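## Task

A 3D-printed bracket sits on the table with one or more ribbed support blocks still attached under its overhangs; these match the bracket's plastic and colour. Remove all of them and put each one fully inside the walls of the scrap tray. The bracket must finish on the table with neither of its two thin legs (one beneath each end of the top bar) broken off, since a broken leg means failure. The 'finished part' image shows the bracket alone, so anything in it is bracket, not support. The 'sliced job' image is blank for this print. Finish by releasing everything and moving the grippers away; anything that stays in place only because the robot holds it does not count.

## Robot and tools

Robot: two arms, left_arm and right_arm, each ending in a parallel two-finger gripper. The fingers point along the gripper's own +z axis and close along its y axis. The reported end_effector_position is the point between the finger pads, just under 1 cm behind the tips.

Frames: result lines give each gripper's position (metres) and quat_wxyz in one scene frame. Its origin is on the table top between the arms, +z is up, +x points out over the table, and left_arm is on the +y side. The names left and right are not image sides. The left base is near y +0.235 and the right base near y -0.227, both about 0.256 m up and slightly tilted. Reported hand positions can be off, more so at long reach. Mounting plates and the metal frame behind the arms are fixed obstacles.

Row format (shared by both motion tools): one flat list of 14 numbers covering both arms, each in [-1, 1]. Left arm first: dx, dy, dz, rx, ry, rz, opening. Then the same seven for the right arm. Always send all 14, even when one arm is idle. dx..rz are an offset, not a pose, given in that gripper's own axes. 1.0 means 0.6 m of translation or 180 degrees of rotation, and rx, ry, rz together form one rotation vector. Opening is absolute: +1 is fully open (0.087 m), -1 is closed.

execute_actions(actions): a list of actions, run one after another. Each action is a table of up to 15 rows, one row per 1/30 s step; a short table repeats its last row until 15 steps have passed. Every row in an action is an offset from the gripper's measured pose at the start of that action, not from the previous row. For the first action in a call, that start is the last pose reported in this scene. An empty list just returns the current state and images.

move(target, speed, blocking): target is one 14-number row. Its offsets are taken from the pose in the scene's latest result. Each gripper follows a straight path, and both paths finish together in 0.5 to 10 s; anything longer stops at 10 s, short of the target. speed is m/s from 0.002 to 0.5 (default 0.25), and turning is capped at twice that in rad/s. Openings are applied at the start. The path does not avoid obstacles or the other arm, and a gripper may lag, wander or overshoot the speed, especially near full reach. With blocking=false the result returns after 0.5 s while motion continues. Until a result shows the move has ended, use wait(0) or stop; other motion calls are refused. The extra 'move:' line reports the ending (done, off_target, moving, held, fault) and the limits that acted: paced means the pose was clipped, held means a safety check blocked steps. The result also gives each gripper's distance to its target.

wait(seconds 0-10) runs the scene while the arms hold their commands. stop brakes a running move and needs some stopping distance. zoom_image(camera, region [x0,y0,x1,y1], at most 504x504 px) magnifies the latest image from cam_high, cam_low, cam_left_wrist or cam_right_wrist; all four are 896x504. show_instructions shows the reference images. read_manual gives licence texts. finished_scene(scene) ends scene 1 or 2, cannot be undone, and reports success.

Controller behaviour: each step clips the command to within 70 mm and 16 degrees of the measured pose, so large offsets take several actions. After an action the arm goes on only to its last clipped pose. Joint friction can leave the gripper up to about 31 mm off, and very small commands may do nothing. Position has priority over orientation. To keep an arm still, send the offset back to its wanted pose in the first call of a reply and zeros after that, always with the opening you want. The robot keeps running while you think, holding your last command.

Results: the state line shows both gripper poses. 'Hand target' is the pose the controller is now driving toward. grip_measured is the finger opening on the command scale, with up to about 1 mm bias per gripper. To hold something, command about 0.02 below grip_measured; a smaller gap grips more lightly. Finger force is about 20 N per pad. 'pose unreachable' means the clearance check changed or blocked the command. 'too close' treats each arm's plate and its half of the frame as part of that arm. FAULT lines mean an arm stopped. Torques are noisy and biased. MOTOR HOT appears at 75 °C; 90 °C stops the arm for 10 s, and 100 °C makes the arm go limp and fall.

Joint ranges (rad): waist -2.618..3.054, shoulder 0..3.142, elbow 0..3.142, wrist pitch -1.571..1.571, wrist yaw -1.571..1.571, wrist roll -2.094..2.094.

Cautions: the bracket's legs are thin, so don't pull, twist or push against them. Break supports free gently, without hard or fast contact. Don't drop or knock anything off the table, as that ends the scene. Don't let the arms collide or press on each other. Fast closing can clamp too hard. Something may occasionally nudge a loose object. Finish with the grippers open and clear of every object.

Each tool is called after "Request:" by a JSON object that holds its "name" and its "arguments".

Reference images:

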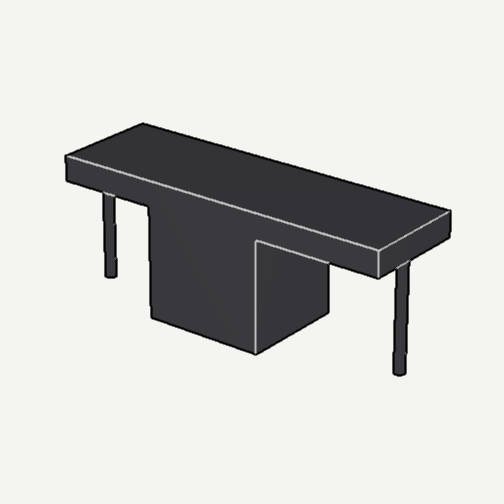

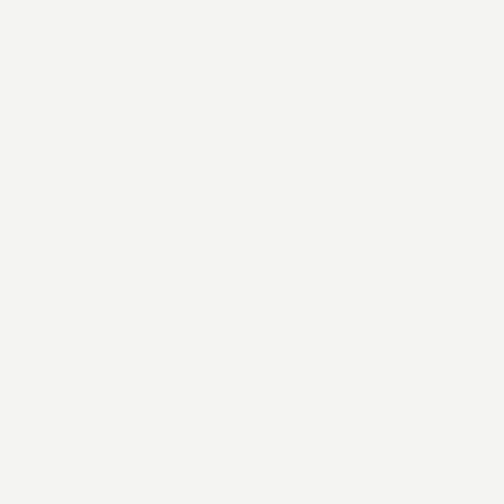

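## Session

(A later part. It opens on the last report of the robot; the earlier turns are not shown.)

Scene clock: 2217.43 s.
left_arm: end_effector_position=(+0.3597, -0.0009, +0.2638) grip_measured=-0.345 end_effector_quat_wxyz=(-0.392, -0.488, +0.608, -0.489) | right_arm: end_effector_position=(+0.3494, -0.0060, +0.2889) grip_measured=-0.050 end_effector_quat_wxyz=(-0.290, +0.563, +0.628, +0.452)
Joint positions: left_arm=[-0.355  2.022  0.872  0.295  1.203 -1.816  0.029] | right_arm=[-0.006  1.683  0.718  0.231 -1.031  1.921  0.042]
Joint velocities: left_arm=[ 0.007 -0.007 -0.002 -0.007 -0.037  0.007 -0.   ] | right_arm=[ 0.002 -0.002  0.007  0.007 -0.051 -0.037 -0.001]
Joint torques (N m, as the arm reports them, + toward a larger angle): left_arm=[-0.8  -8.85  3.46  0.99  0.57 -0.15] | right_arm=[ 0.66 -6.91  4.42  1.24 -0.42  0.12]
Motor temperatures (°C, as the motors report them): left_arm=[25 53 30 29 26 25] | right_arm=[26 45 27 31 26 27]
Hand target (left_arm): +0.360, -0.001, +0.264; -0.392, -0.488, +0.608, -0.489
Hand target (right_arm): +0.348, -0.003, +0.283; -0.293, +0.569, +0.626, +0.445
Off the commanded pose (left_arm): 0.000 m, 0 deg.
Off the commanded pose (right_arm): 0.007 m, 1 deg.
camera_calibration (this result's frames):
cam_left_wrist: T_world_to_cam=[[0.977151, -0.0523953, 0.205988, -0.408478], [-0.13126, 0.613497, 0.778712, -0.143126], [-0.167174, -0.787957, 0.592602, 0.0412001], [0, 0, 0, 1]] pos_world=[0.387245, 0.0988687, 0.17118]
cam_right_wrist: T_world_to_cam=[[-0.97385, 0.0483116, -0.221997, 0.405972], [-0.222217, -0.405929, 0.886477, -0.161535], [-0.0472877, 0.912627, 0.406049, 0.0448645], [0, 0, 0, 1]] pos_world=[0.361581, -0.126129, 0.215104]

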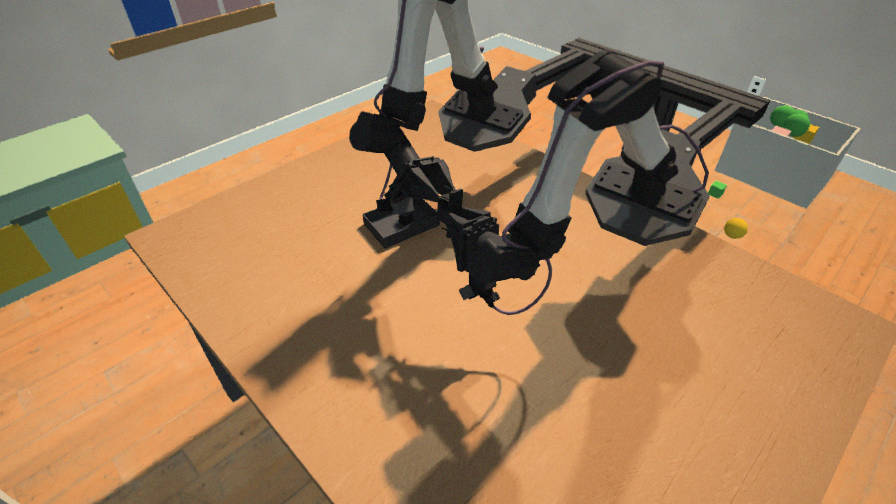

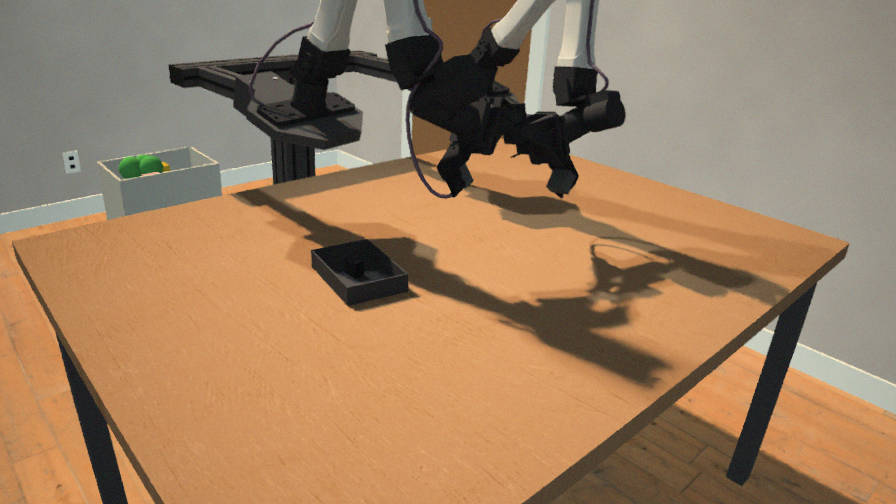

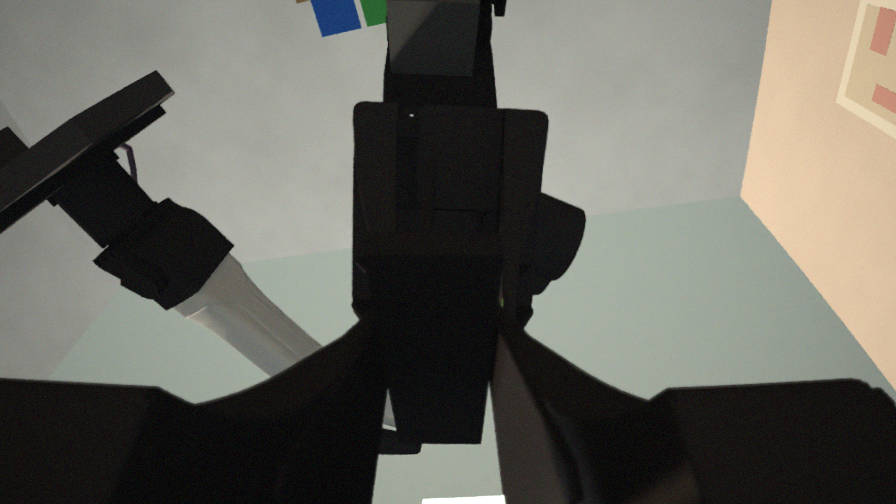

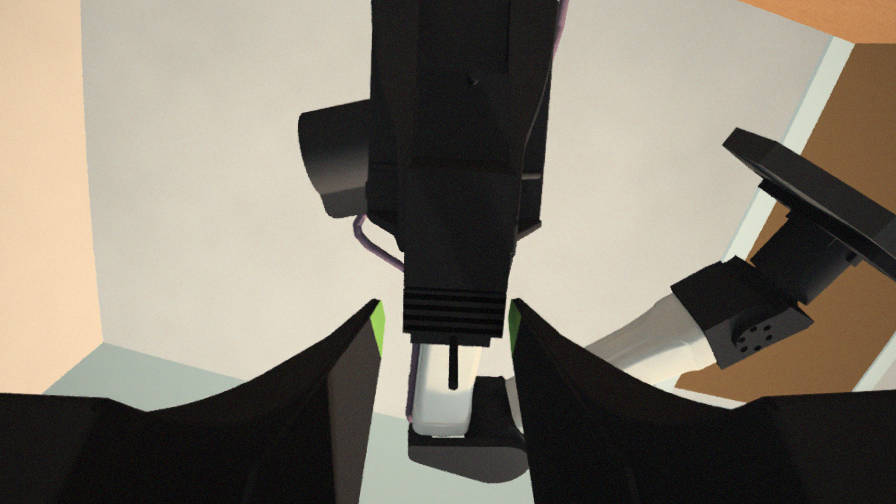

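Request:
{"name": "zoom_image", "arguments": {"camera": "cam_right_wrist", "region": [340, 220, 560, 420]}}

Region (340, 220, 560, 420) of cam_right_wrist's 896x504 image, scaled by 2.291, with more detail than that image has; it fills the top 458 rows of this view, and the rest is white.

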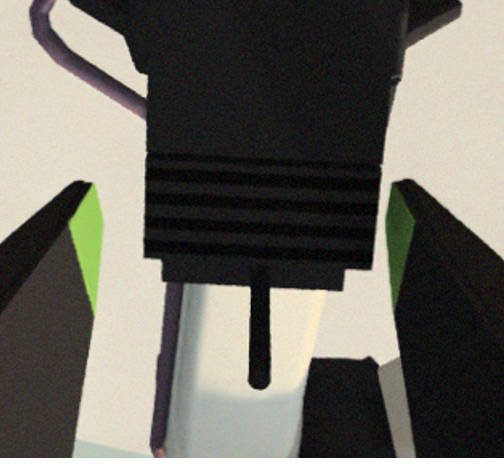

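Request:
{"name": "execute_actions", "arguments": {"actions": [[[0,0,0,0,0,0,-0.37,0.0003,-0.002,0.002,0.001,-0.0005,0.002,-0.05],[0,0,0,0,0,0,-0.37,0.0005,-0.004,0.004,0.002,-0.001,0.004,-0.05],[0,0,0,0,0,0,-0.37,0.0008,-0.006,0.007,0.0035,-0.0015,0.006,-0.05],[0,0,0,0,0,0,-0.37,0.001,-0.0077,0.009,0.0048,-0.002,0.0083,-0.05]]]}}

Request:
{"name": "zoom_image", "arguments": {"camera": "cam_right_wrist", "region": [340, 220, 560, 420]}}

Scene clock: 2248.33 s.
left_arm: end_effector_position=(+0.3597, -0.0009, +0.2638) grip_measured=-0.345 end_effector_quat_wxyz=(-0.392, -0.488, +0.608, -0.489) | right_arm: end_effector_position=(+0.3491, -0.0032, +0.2892) grip_measured=-0.050 end_effector_quat_wxyz=(-0.292, +0.565, +0.627, +0.450)
Joint positions: left_arm=[-0.355  2.022  0.872  0.295  1.203 -1.816  0.029] | right_arm=[ 0.003  1.683  0.718  0.237 -1.026  1.935  0.042]
Joint velocities: left_arm=[-0.007  0.007 -0.012 -0.066 -0.022  0.022  0.   ] | right_arm=[-0.007 -0.007  0.012 -0.037 -0.051  0.007  0.001]
Joint torques (N m, as the arm reports them, + toward a larger angle): left_arm=[-0.88 -8.89  3.38  1.    0.57 -0.12] | right_arm=[ 0.79 -8.05  4.22  1.06 -0.41  0.1 ]
Motor temperatures (°C, as the motors report them): left_arm=[25 54 30 29 26 25] | right_arm=[26 45 28 31 26 27]
Hand target (left_arm): +0.360, -0.001, +0.264; -0.392, -0.488, +0.608, -0.489
Hand target (right_arm): +0.346, -0.001, +0.286; -0.298, +0.571, +0.625, +0.441
Off the commanded pose (left_arm): 0.000 m, 0 deg.
Off the commanded pose (right_arm): 0.005 m, 1 deg.
camera_calibration (this result's frames):
cam_left_wrist: T_world_to_cam=[[0.977151, -0.0523953, 0.205988, -0.408478], [-0.13126, 0.613497, 0.778712, -0.143126], [-0.167174, -0.787957, 0.592602, 0.0412001], [0, 0, 0, 1]] pos_world=[0.387245, 0.0988687, 0.17118]
cam_right_wrist: T_world_to_cam=[[-0.975237, 0.0483231, -0.215819, 0.404307], [-0.216543, -0.407037, 0.887372, -0.163058], [-0.0449657, 0.912132, 0.407422, 0.0409749], [0, 0, 0, 1]] pos_world=[0.360828, -0.123282, 0.215256]

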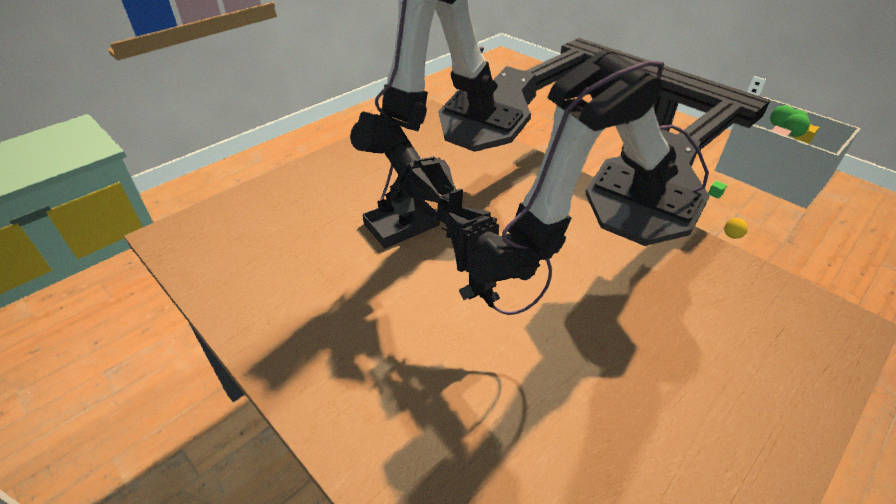

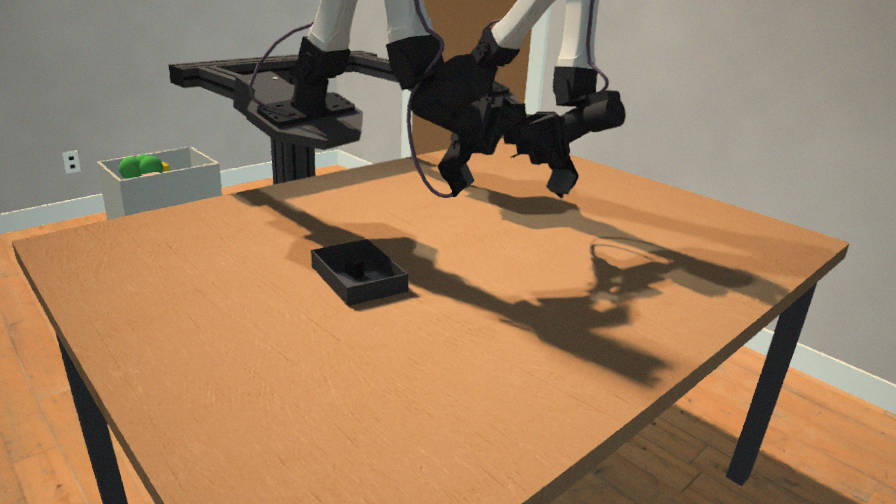

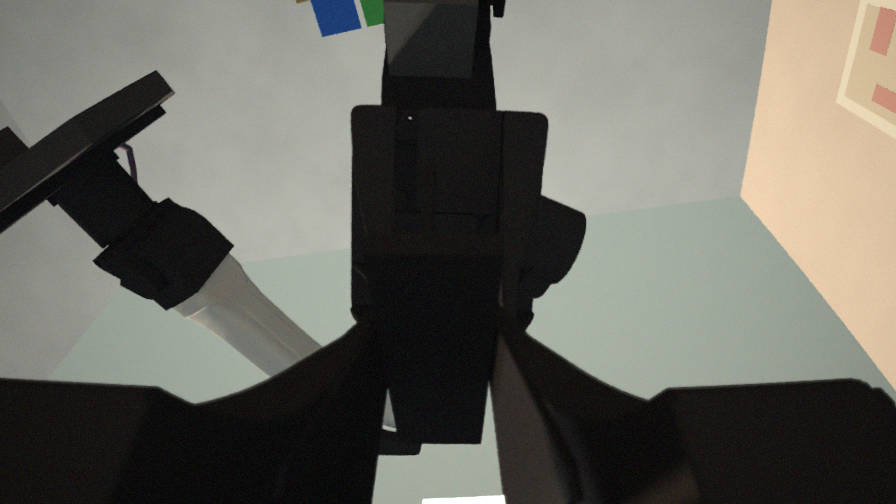

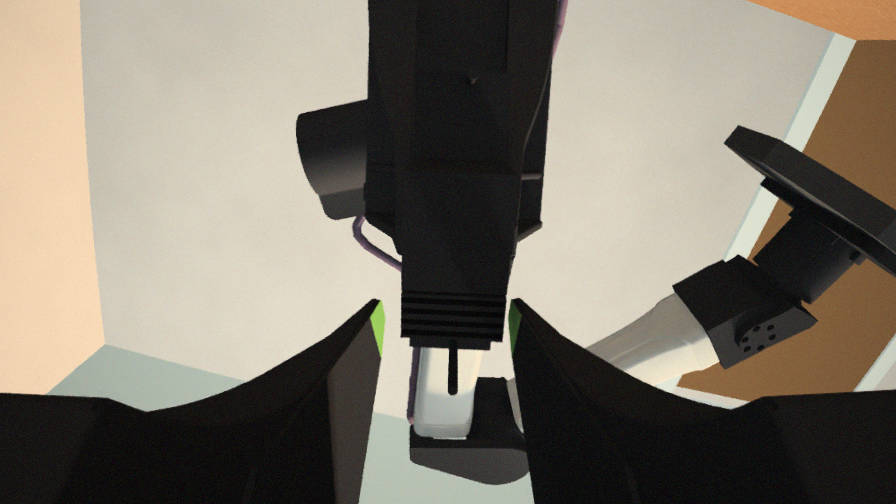

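Region (340, 220, 560, 420) of cam_right_wrist's 896x504 image, scaled by 2.291, with more detail than that image has; it fills the top 458 rows of this view, and the rest is white.

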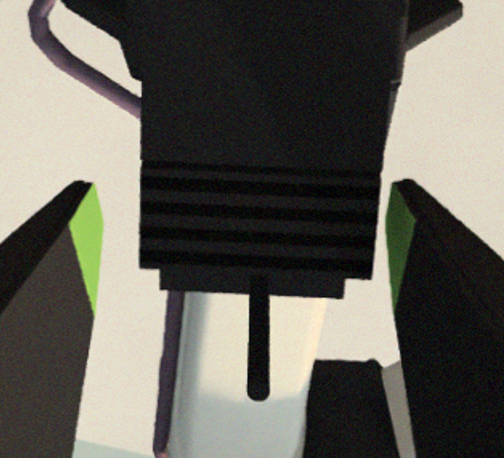

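Request:
{"name": "execute_actions", "arguments": {"actions": [[[0,0,0,0,0,0,-0.37,0,0,0,0,0,0,-0.07],[0,0,0,0,0,0,-0.37,0,0,0,0,0,0,-0.09],[0,0,0,0,0,0,-0.37,0,0,0,0,0,0,-0.11],[0,0,0,0,0,0,-0.37,0,0,0,0,0,0,-0.13],[0,0,0,0,0,0,-0.37,0,0,0,0,0,0,-0.15],[0,0,0,0,0,0,-0.37,0,0,0,0,0,0,-0.17],[0,0,0,0,0,0,-0.37,0,0,0,0,0,0,-0.19],[0,0,0,0,0,0,-0.37,0,0,0,0,0,0,-0.205],[0,0,0,0,0,0,-0.37,0,0,0,0,0,0,-0.22],[0,0,0,0,0,0,-0.37,0,0,0,0,0,0,-0.23],[0,0,0,0,0,0,-0.37,0,0,0,0,0,0,-0.24],[0,0,0,0,0,0,-0.37,0,0,0,0,0,0,-0.25],[0,0,0,0,0,0,-0.37,0,0,0,0,0,0,-0.26],[0,0,0,0,0,0,-0.37,0,0,0,0,0,0,-0.27],[0,0,0,0,0,0,-0.37,0,0,0,0,0,0,-0.28]],[[0,0,0,0,0,0,-0.37,0,0,0,0,0,0,-0.287],[0,0,0,0,0,0,-0.37,0,0,0,0,0,0,-0.294],[0,0,0,0,0,0,-0.37,0,0,0,0,0,0,-0.3],[0,0,0,0,0,0,-0.37,0,0,0,0,0,0,-0.306],[0,0,0,0,0,0,-0.37,0,0,0,0,0,0,-0.312],[0,0,0,0,0,0,-0.37,0,0,0,0,0,0,-0.318],[0,0,0,0,0,0,-0.37,0,0,0,0,0,0,-0.324],[0,0,0,0,0,0,-0.37,0,0,0,0,0,0,-0.33],[0,0,0,0,0,0,-0.37,0,0,0,0,0,0,-0.336],[0,0,0,0,0,0,-0.37,0,0,0,0,0,0,-0.342],[0,0,0,0,0,0,-0.37,0,0,0,0,0,0,-0.348],[0,0,0,0,0,0,-0.37,0,0,0,0,0,0,-0.354],[0,0,0,0,0,0,-0.37,0,0,0,0,0,0,-0.36]]]}}

Request:
{"name": "zoom_image", "arguments": {"camera": "cam_right_wrist", "region": [340, 220, 560, 420]}}

Scene clock: 2261.10 s.
left_arm: end_effector_position=(+0.3600, -0.0010, +0.2639) grip_measured=-0.345 end_effector_quat_wxyz=(-0.393, -0.489, +0.607, -0.488) | right_arm: end_effector_position=(+0.3482, -0.0033, +0.2889) grip_measured=-0.325 end_effector_quat_wxyz=(-0.295, +0.566, +0.626, +0.448)
Joint positions: left_arm=[-0.355  2.022  0.872  0.296  1.203 -1.821  0.029] | right_arm=[ 0.003  1.683  0.718  0.229 -1.028  1.936  0.03 ]
Joint velocities: left_arm=[-0.002  0.002 -0.007  0.007 -0.037 -0.007 -0.   ] | right_arm=[ 0.002  0.002 -0.002 -0.037  0.051 -0.022 -0.   ]
Joint torques (N m, as the arm reports them, + toward a larger angle): left_arm=[-0.84 -8.94  3.51  0.98  0.58 -0.11] | right_arm=[-0.24 -8.14  4.61  1.19 -0.54  0.03]
Motor temperatures (°C, as the motors report them): left_arm=[25 54 30 29 26 25] | right_arm=[26 45 28 31 26 27]
Hand target (left_arm): +0.360, -0.001, +0.264; -0.392, -0.488, +0.607, -0.489
Hand target (right_arm): +0.349, -0.003, +0.289; -0.294, +0.565, +0.626, +0.449
Off the commanded pose (left_arm): 0.000 m, 0 deg.
Off the commanded pose (right_arm): 0.001 m, 0 deg.
camera_calibration (this result's frames):
cam_left_wrist: T_world_to_cam=[[0.978119, -0.0512969, 0.201623, -0.407916], [-0.12846, 0.613404, 0.779252, -0.144287], [-0.163649, -0.788102, 0.593393, 0.0397142], [0, 0, 0, 1]] pos_world=[0.386954, 0.0988805, 0.171115]
cam_right_wrist: T_world_to_cam=[[-0.977065, 0.0476436, -0.207543, 0.401562], [-0.208705, -0.407711, 0.88894, -0.166156], [-0.0422652, 0.911867, 0.408303, 0.0399047], [0, 0, 0, 1]] pos_world=[0.359361, -0.123263, 0.214751]

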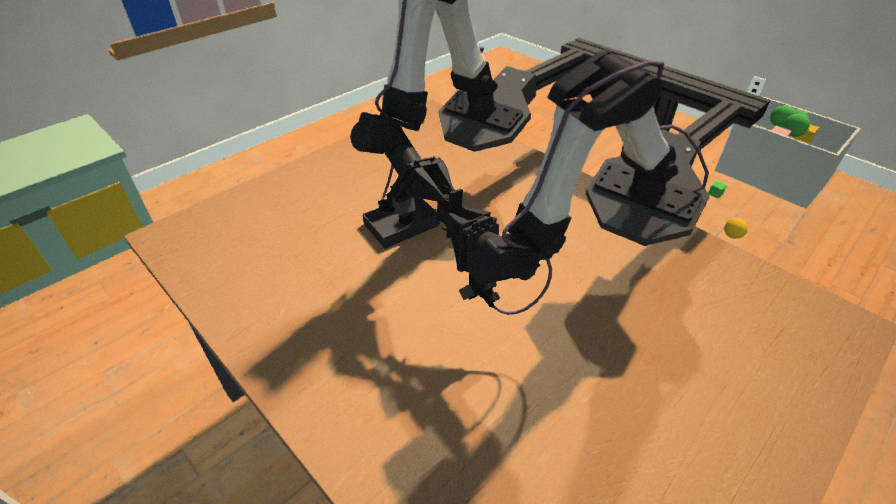

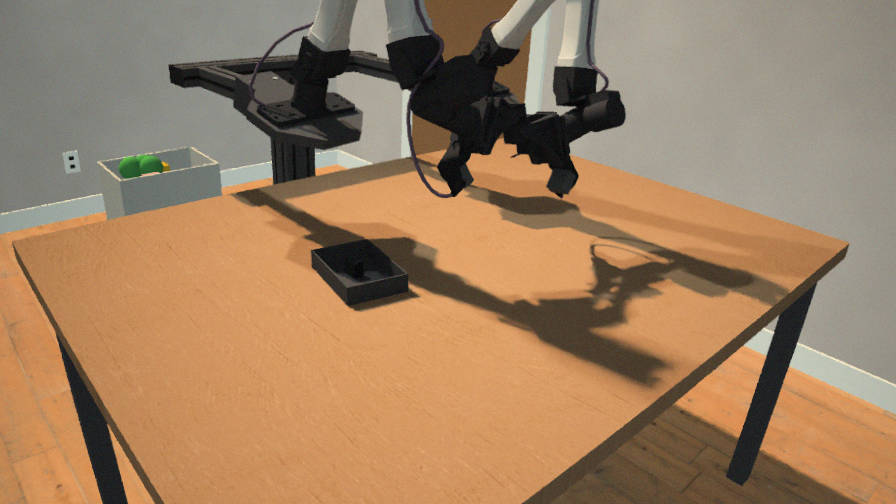

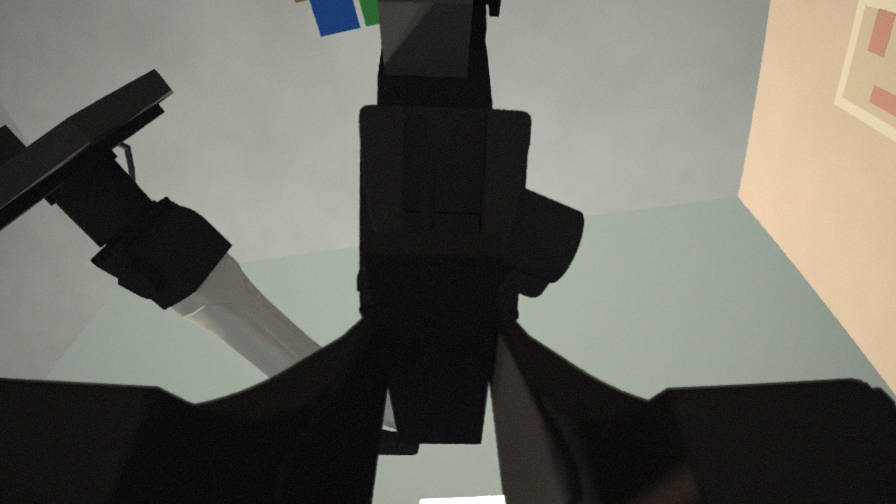

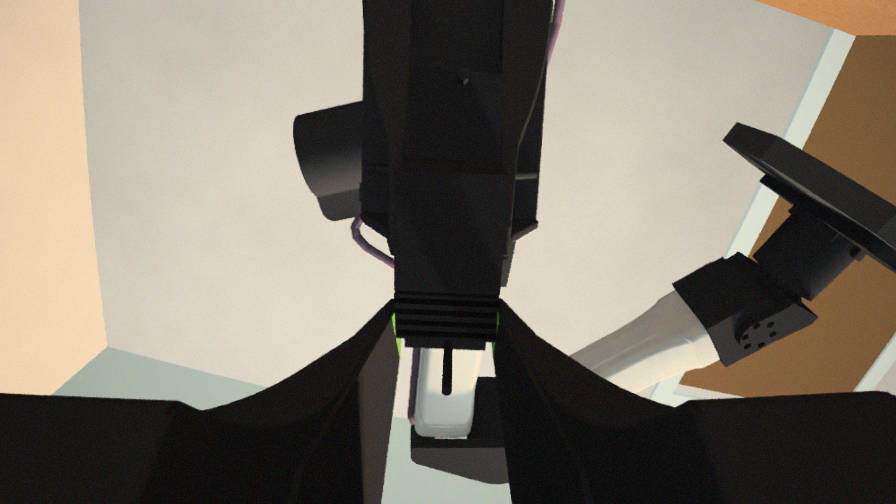

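Region (340, 220, 560, 420) of cam_right_wrist's 896x504 image, scaled by 2.291, with more detail than that image has; it fills the top 458 rows of this view, and the rest is white.

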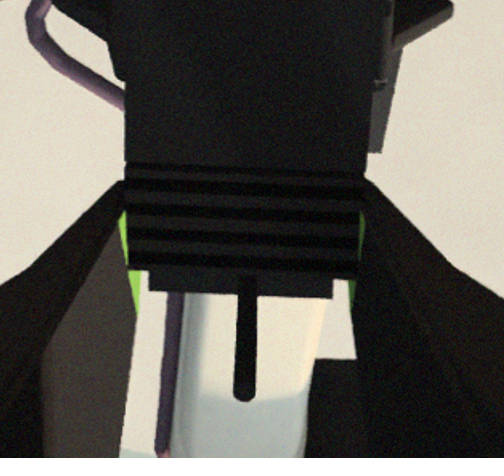

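Request:
{"name": "execute_actions", "arguments": {"actions": [[[0,0,0,-0.002,0,0,-0.37,0,0,0,0.0016,0,-0.001,-0.36],[0,0,0,-0.004,0,0,-0.37,0,0,0,0.0032,0,-0.002,-0.36],[0,0,0,-0.006,0,0,-0.37,0,0,0,0.005,0,-0.003,-0.36],[0,0,0,-0.008,0,0,-0.37,0,0,0,0.0065,0,-0.004,-0.36],[0,0,0,-0.01,0,0,-0.37,0,0,0,0.008,0,-0.005,-0.36],[0,0,0,-0.012,0,0,-0.37,0,0,0,0.01,0,-0.006,-0.36],[0,0,0,-0.014,0,0,-0.37,0,0,0,0.0115,0,-0.007,-0.36],[0,0,0,-0.016,0,0,-0.37,0,0,0,0.013,0,-0.008,-0.36],[0,0,0,-0.018,0,0,-0.37,0,0,0,0.015,0,-0.009,-0.36],[0,0,0,-0.02,0,0,-0.37,0,0,0,0.017,0,-0.01,-0.36],[0,0,0,-0.022,0,0,-0.37,0,0,0,0.019,0,-0.011,-0.36]]]}}

Request:
{"name": "zoom_image", "arguments": {"camera": "cam_right_wrist", "region": [340, 220, 560, 420]}}

Scene clock: 2266.63 s.
left_arm: end_effector_position=(+0.3617, -0.0014, +0.2665) grip_measured=-0.345 end_effector_quat_wxyz=(-0.397, -0.476, +0.622, -0.478) | right_arm: end_effector_position=(+0.3496, -0.0036, +0.2914) grip_measured=-0.325 end_effector_quat_wxyz=(-0.293, +0.552, +0.644, +0.441)
Joint positions: left_arm=[-0.355  2.022  0.948  0.103  1.208 -1.693  0.029] | right_arm=[-0.     1.683  0.776  0.103 -1.032  1.84   0.03 ]
Joint velocities: left_arm=[ 0.007 -0.002  0.076 -0.359 -0.022  0.198  0.001] | right_arm=[ 0.002 -0.017  0.061 -0.183  0.007 -0.212 -0.   ]
Joint torques (N m, as the arm reports them, + toward a larger angle): left_arm=[-0.68 -8.24  5.54  0.68  0.68 -0.13] | right_arm=[-0.33 -6.81  6.67  0.83 -0.75 -0.05]
Motor temperatures (°C, as the motors report them): left_arm=[25 54 30 29 26 25] | right_arm=[26 46 28 31 26 27]
Hand target (left_arm): +0.360, -0.001, +0.264; -0.408, -0.477, +0.621, -0.469
Hand target (right_arm): +0.348, -0.003, +0.289; -0.303, +0.547, +0.648, +0.435
Off the commanded pose (left_arm): 0.003 m, 2 deg.
Off the commanded pose (right_arm): 0.003 m, 2 deg.
camera_calibration (this result's frames):
cam_left_wrist: T_world_to_cam=[[0.972793, -0.0959158, 0.210888, -0.410711], [-0.110103, 0.609503, 0.785101, -0.154022], [-0.20384, -0.78696, 0.58236, 0.0555631], [0, 0, 0, 1]] pos_world=[0.393905, 0.098209, 0.175179]
cam_right_wrist: T_world_to_cam=[[-0.974137, 0.00331248, -0.225934, 0.407703], [-0.208458, -0.399004, 0.89294, -0.169445], [-0.0871905, 0.916943, 0.389375, 0.0604153], [0, 0, 0, 1]] pos_world=[0.367104, -0.124357, 0.219894]

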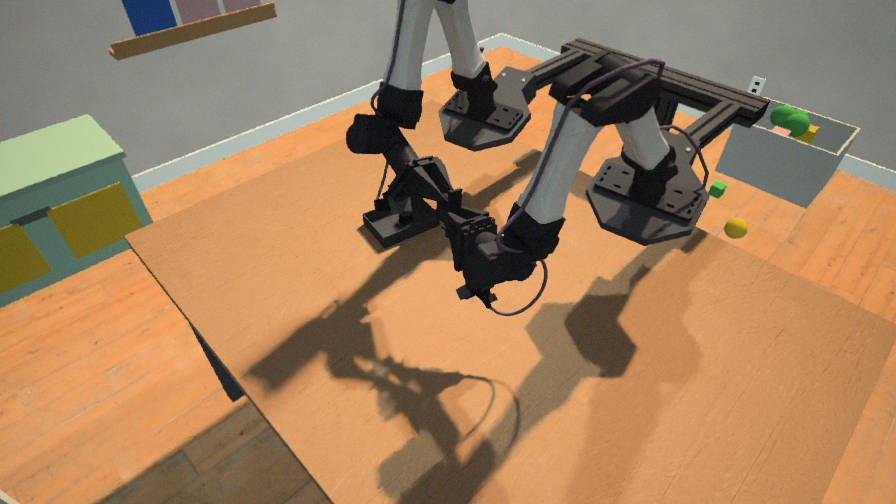

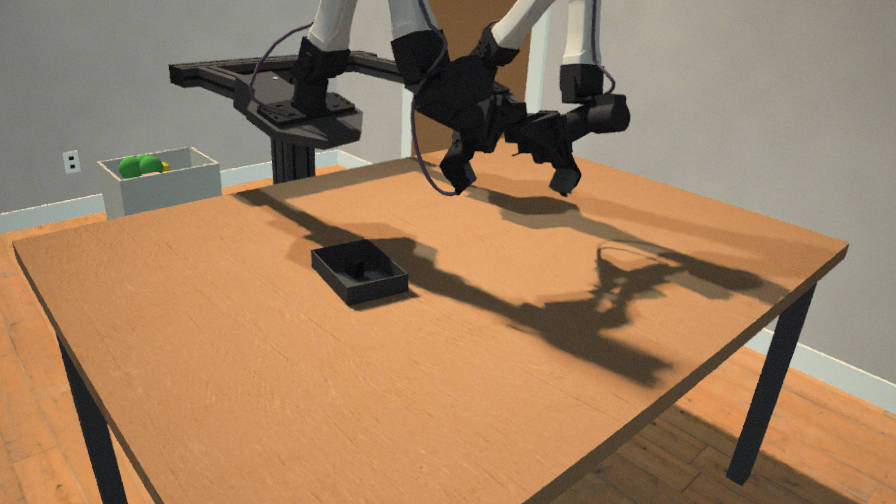

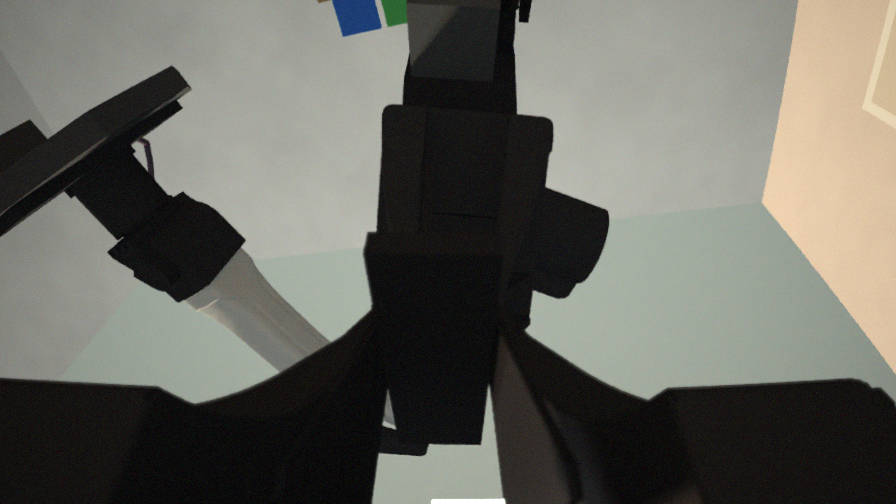

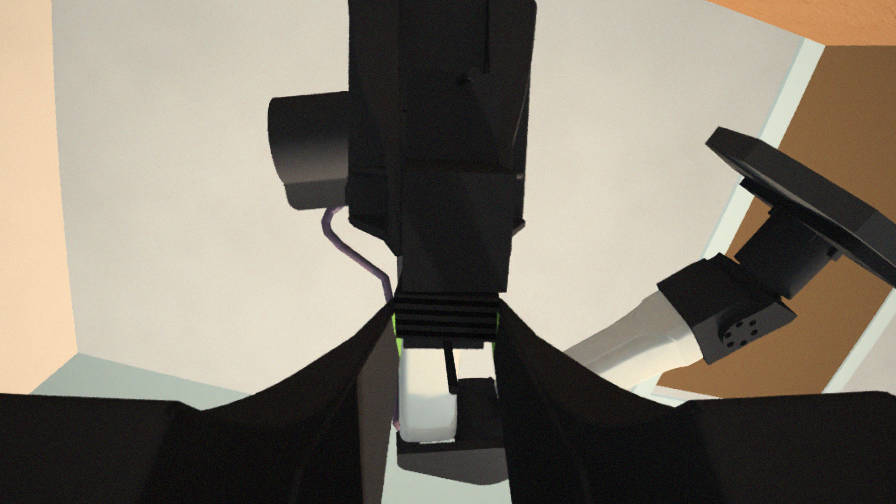

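Region (340, 220, 560, 420) of cam_right_wrist's 896x504 image, scaled by 2.291, with more detail than that image has; it fills the top 458 rows of this view, and the rest is white.

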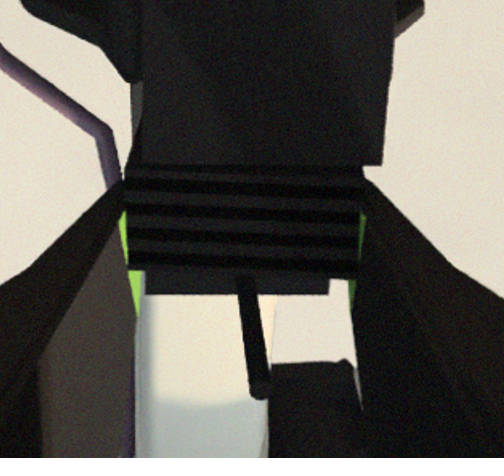

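Request:
{"name": "execute_actions", "arguments": {"actions": []}}

Scene clock: 2281.27 s.
left_arm: end_effector_position=(+0.3565, -0.0008, +0.2648) grip_measured=-0.345 end_effector_quat_wxyz=(-0.404, -0.477, +0.624, -0.470) | right_arm: end_effector_position=(+0.3448, -0.0038, +0.2899) grip_measured=-0.325 end_effector_quat_wxyz=(-0.299, +0.550, +0.648, +0.435)
Joint positions: left_arm=[-0.355  2.022  0.951  0.051  1.208 -1.659  0.029] | right_arm=[-0.     1.683  0.778  0.067 -1.037  1.813  0.03 ]
Joint velocities: left_arm=[ 0.002 -0.012  0.012 -0.037 -0.051  0.066  0.   ] | right_arm=[-0.002  0.002  0.002  0.037 -0.066  0.037 -0.001]
Joint torques (N m, as the arm reports them, + toward a larger angle): left_arm=[-0.58 -8.11  5.63  0.58  0.7  -0.13] | right_arm=[-0.4  -6.76  6.7   0.86 -0.7  -0.07]
Motor temperatures (°C, as the motors report them): left_arm=[25 53 31 29 26 25] | right_arm=[25 45 29 31 26 27]
Hand target (left_arm): +0.360, -0.001, +0.264; -0.408, -0.477, +0.621, -0.469
Hand target (right_arm): +0.348, -0.003, +0.289; -0.304, +0.547, +0.648, +0.435
Off the commanded pose (left_arm): 0.004 m, 1 deg.
Off the commanded pose (right_arm): 0.004 m, 1 deg.
camera_calibration (this result's frames):
cam_left_wrist: T_world_to_cam=[[0.974584, -0.110241, 0.195022, -0.4017], [-0.0896549, 0.605854, 0.790508, -0.162401], [-0.205301, -0.787901, 0.580572, 0.0569275], [0, 0, 0, 1]] pos_world=[0.388618, 0.0989603, 0.173669]
cam_right_wrist: T_world_to_cam=[[-0.976361, -0.0115503, -0.215838, 0.400465], [-0.193458, -0.39867, 0.896458, -0.175345], [-0.0964025, 0.917022, 0.387011, 0.0647335], [0, 0, 0, 1]] pos_world=[0.363317, -0.124641, 0.218572]

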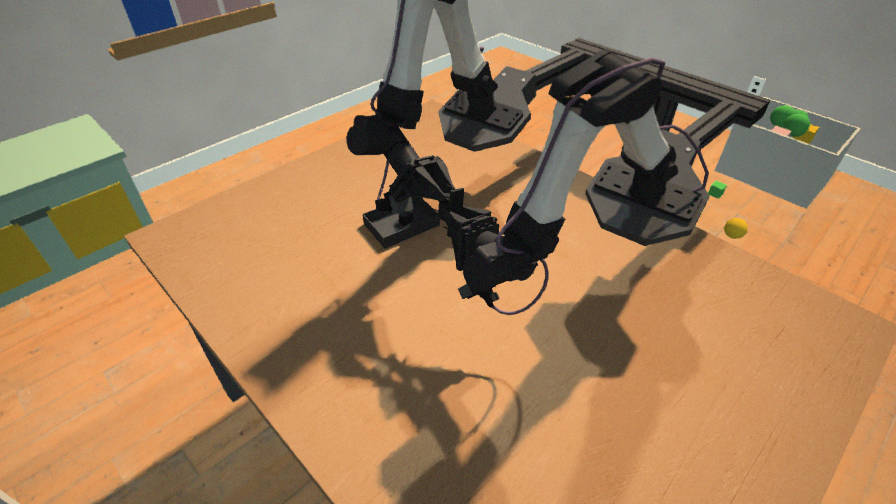

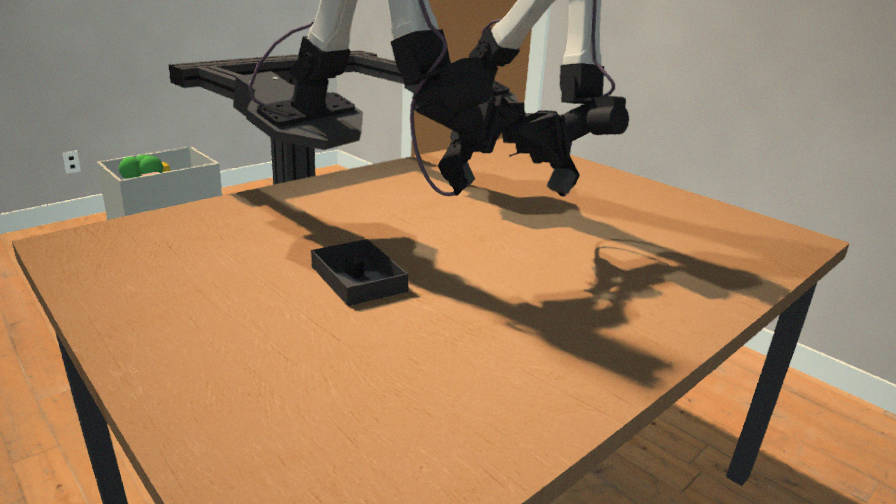

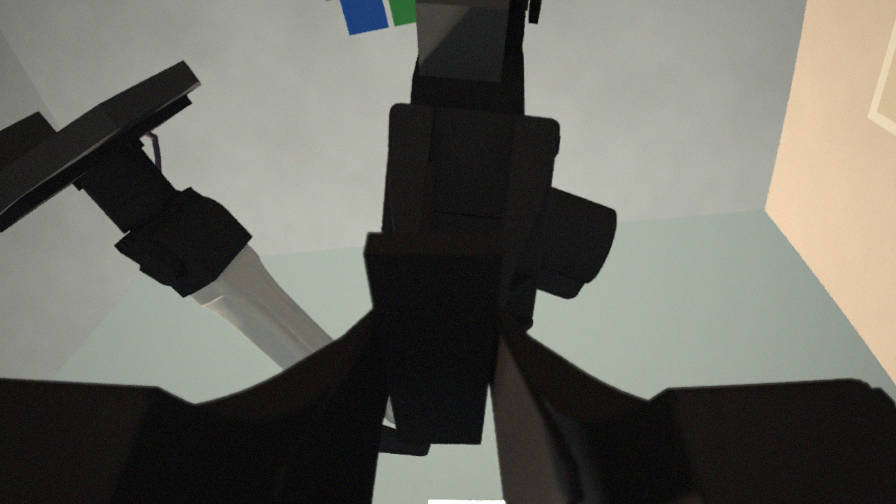

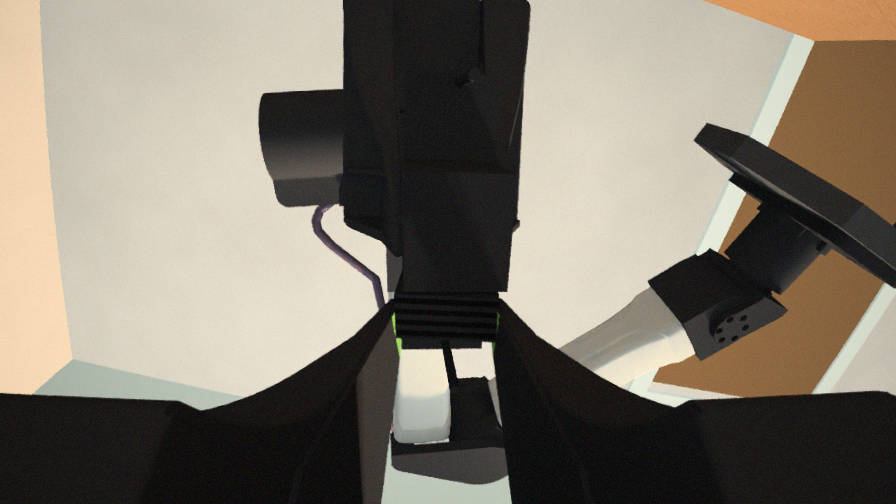

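Request:
{"name": "move", "arguments": {"target": [-0.004,0.0001,-0.017,0,0,0,-0.37,-0.012,0.0012,-0.023,0,0,0,-0.36], "speed": 0.02}}

Scene clock: 2292.03 s.
left_arm: end_effector_position=(+0.3518, +0.0062, +0.2617) grip_measured=-0.345 end_effector_quat_wxyz=(-0.404, -0.477, +0.626, -0.466) | right_arm: end_effector_position=(+0.3409, -0.0168, +0.2869) grip_measured=-0.325 end_effector_quat_wxyz=(-0.301, +0.552, +0.647, +0.430)
Joint positions: left_arm=[-0.337  2.022  0.951 -0.014  1.212 -1.593  0.029] | right_arm=[-0.042  1.683  0.778 -0.003 -1.062  1.744  0.03 ]
Joint velocities: left_arm=[ 0.007  0.017 -0.002  0.007  0.037 -0.022  0.   ] | right_arm=[ 0.012  0.007 -0.002  0.022  0.022 -0.037  0.001]
Joint torques (N m, as the arm reports them, + toward a larger angle): left_arm=[ 0.4  -9.1   5.3   0.53  0.73 -0.09] | right_arm=[-1.26 -8.07  6.36  0.78 -0.68 -0.08]
Motor temperatures (°C, as the motors report them): left_arm=[25 52 31 29 26 25] | right_arm=[25 45 30 31 26 27]
Hand target (left_arm): +0.357, +0.010, +0.265; -0.403, -0.477, +0.623, -0.470
Hand target (right_arm): +0.346, -0.019, +0.290; -0.299, +0.550, +0.647, +0.435
Off the commanded pose (left_arm): 0.007 m, 1 deg.
Off the commanded pose (right_arm): 0.006 m, 1 deg.
move: done
camera_calibration (this result's frames):
cam_left_wrist: T_world_to_cam=[[0.97421, -0.117143, 0.192854, -0.395059], [-0.0850973, 0.600834, 0.794832, -0.167266], [-0.208982, -0.790744, 0.57537, 0.0659591], [0, 0, 0, 1]] pos_world=[0.384421, 0.106377, 0.171186]
cam_right_wrist: T_world_to_cam=[[-0.978496, -0.013921, -0.205796, 0.39371], [-0.183629, -0.395644, 0.899859, -0.182882], [-0.0939489, 0.918298, 0.38458, 0.0772314], [0, 0, 0, 1]] pos_world=[0.358917, -0.137797, 0.21589]

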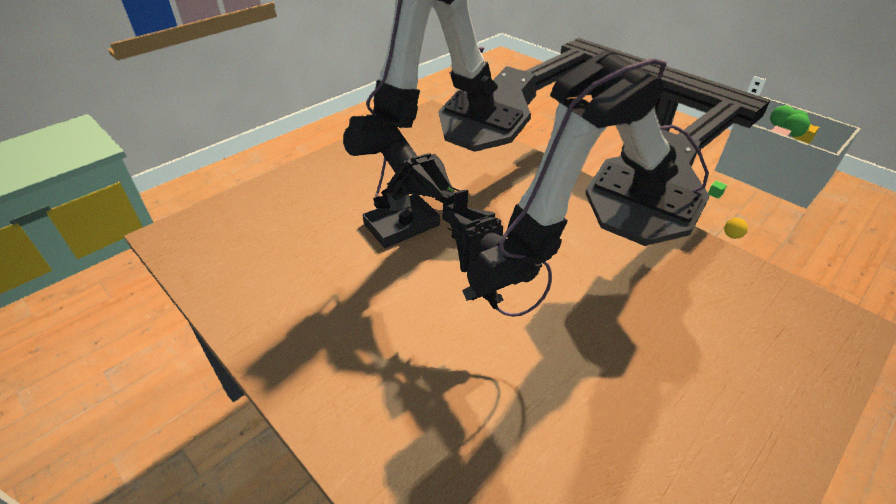

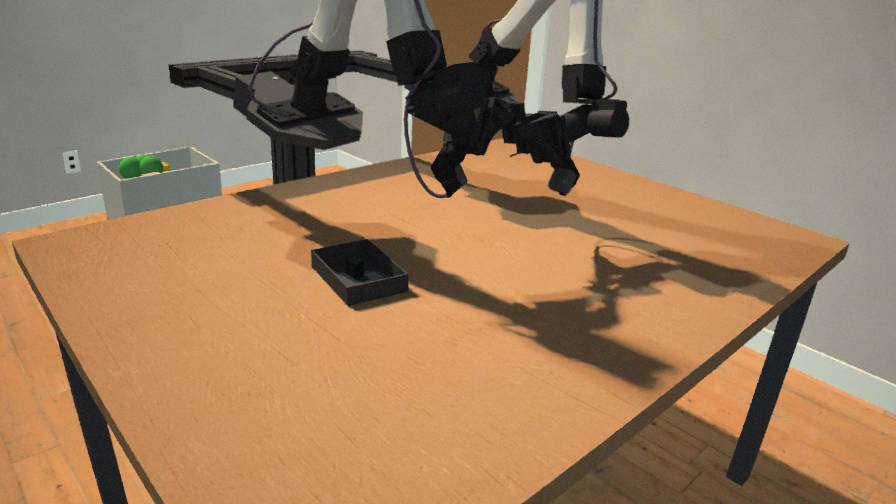

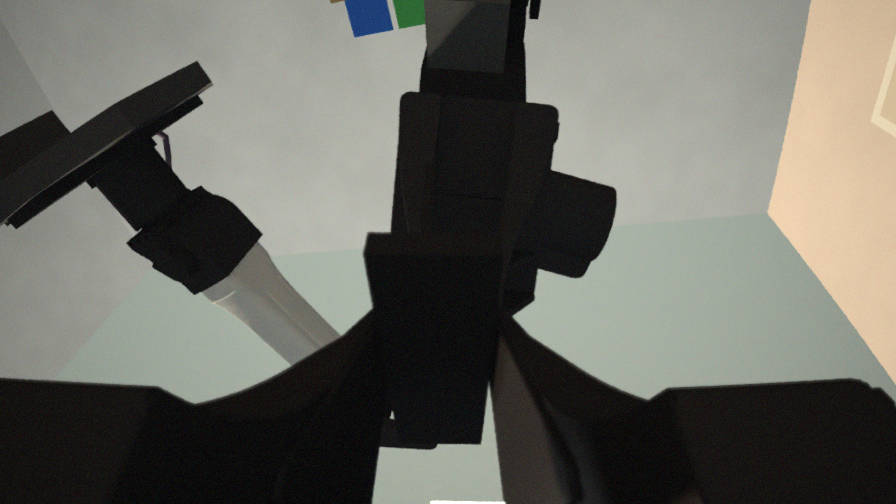

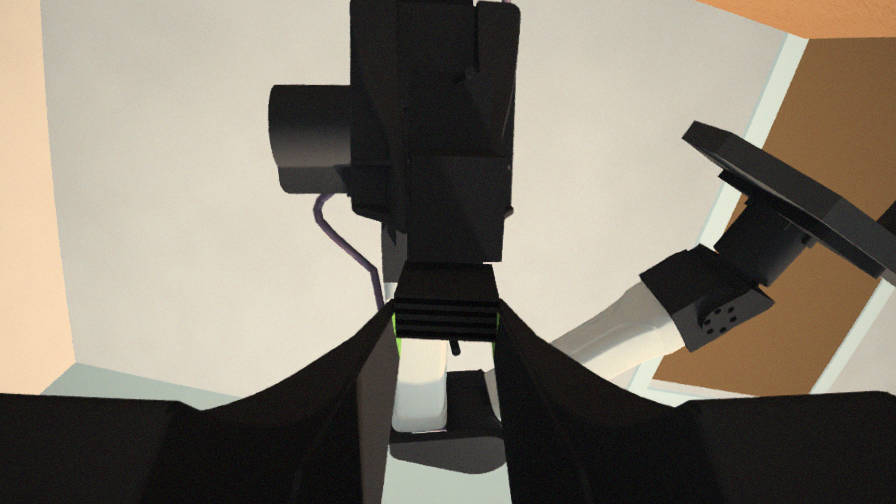

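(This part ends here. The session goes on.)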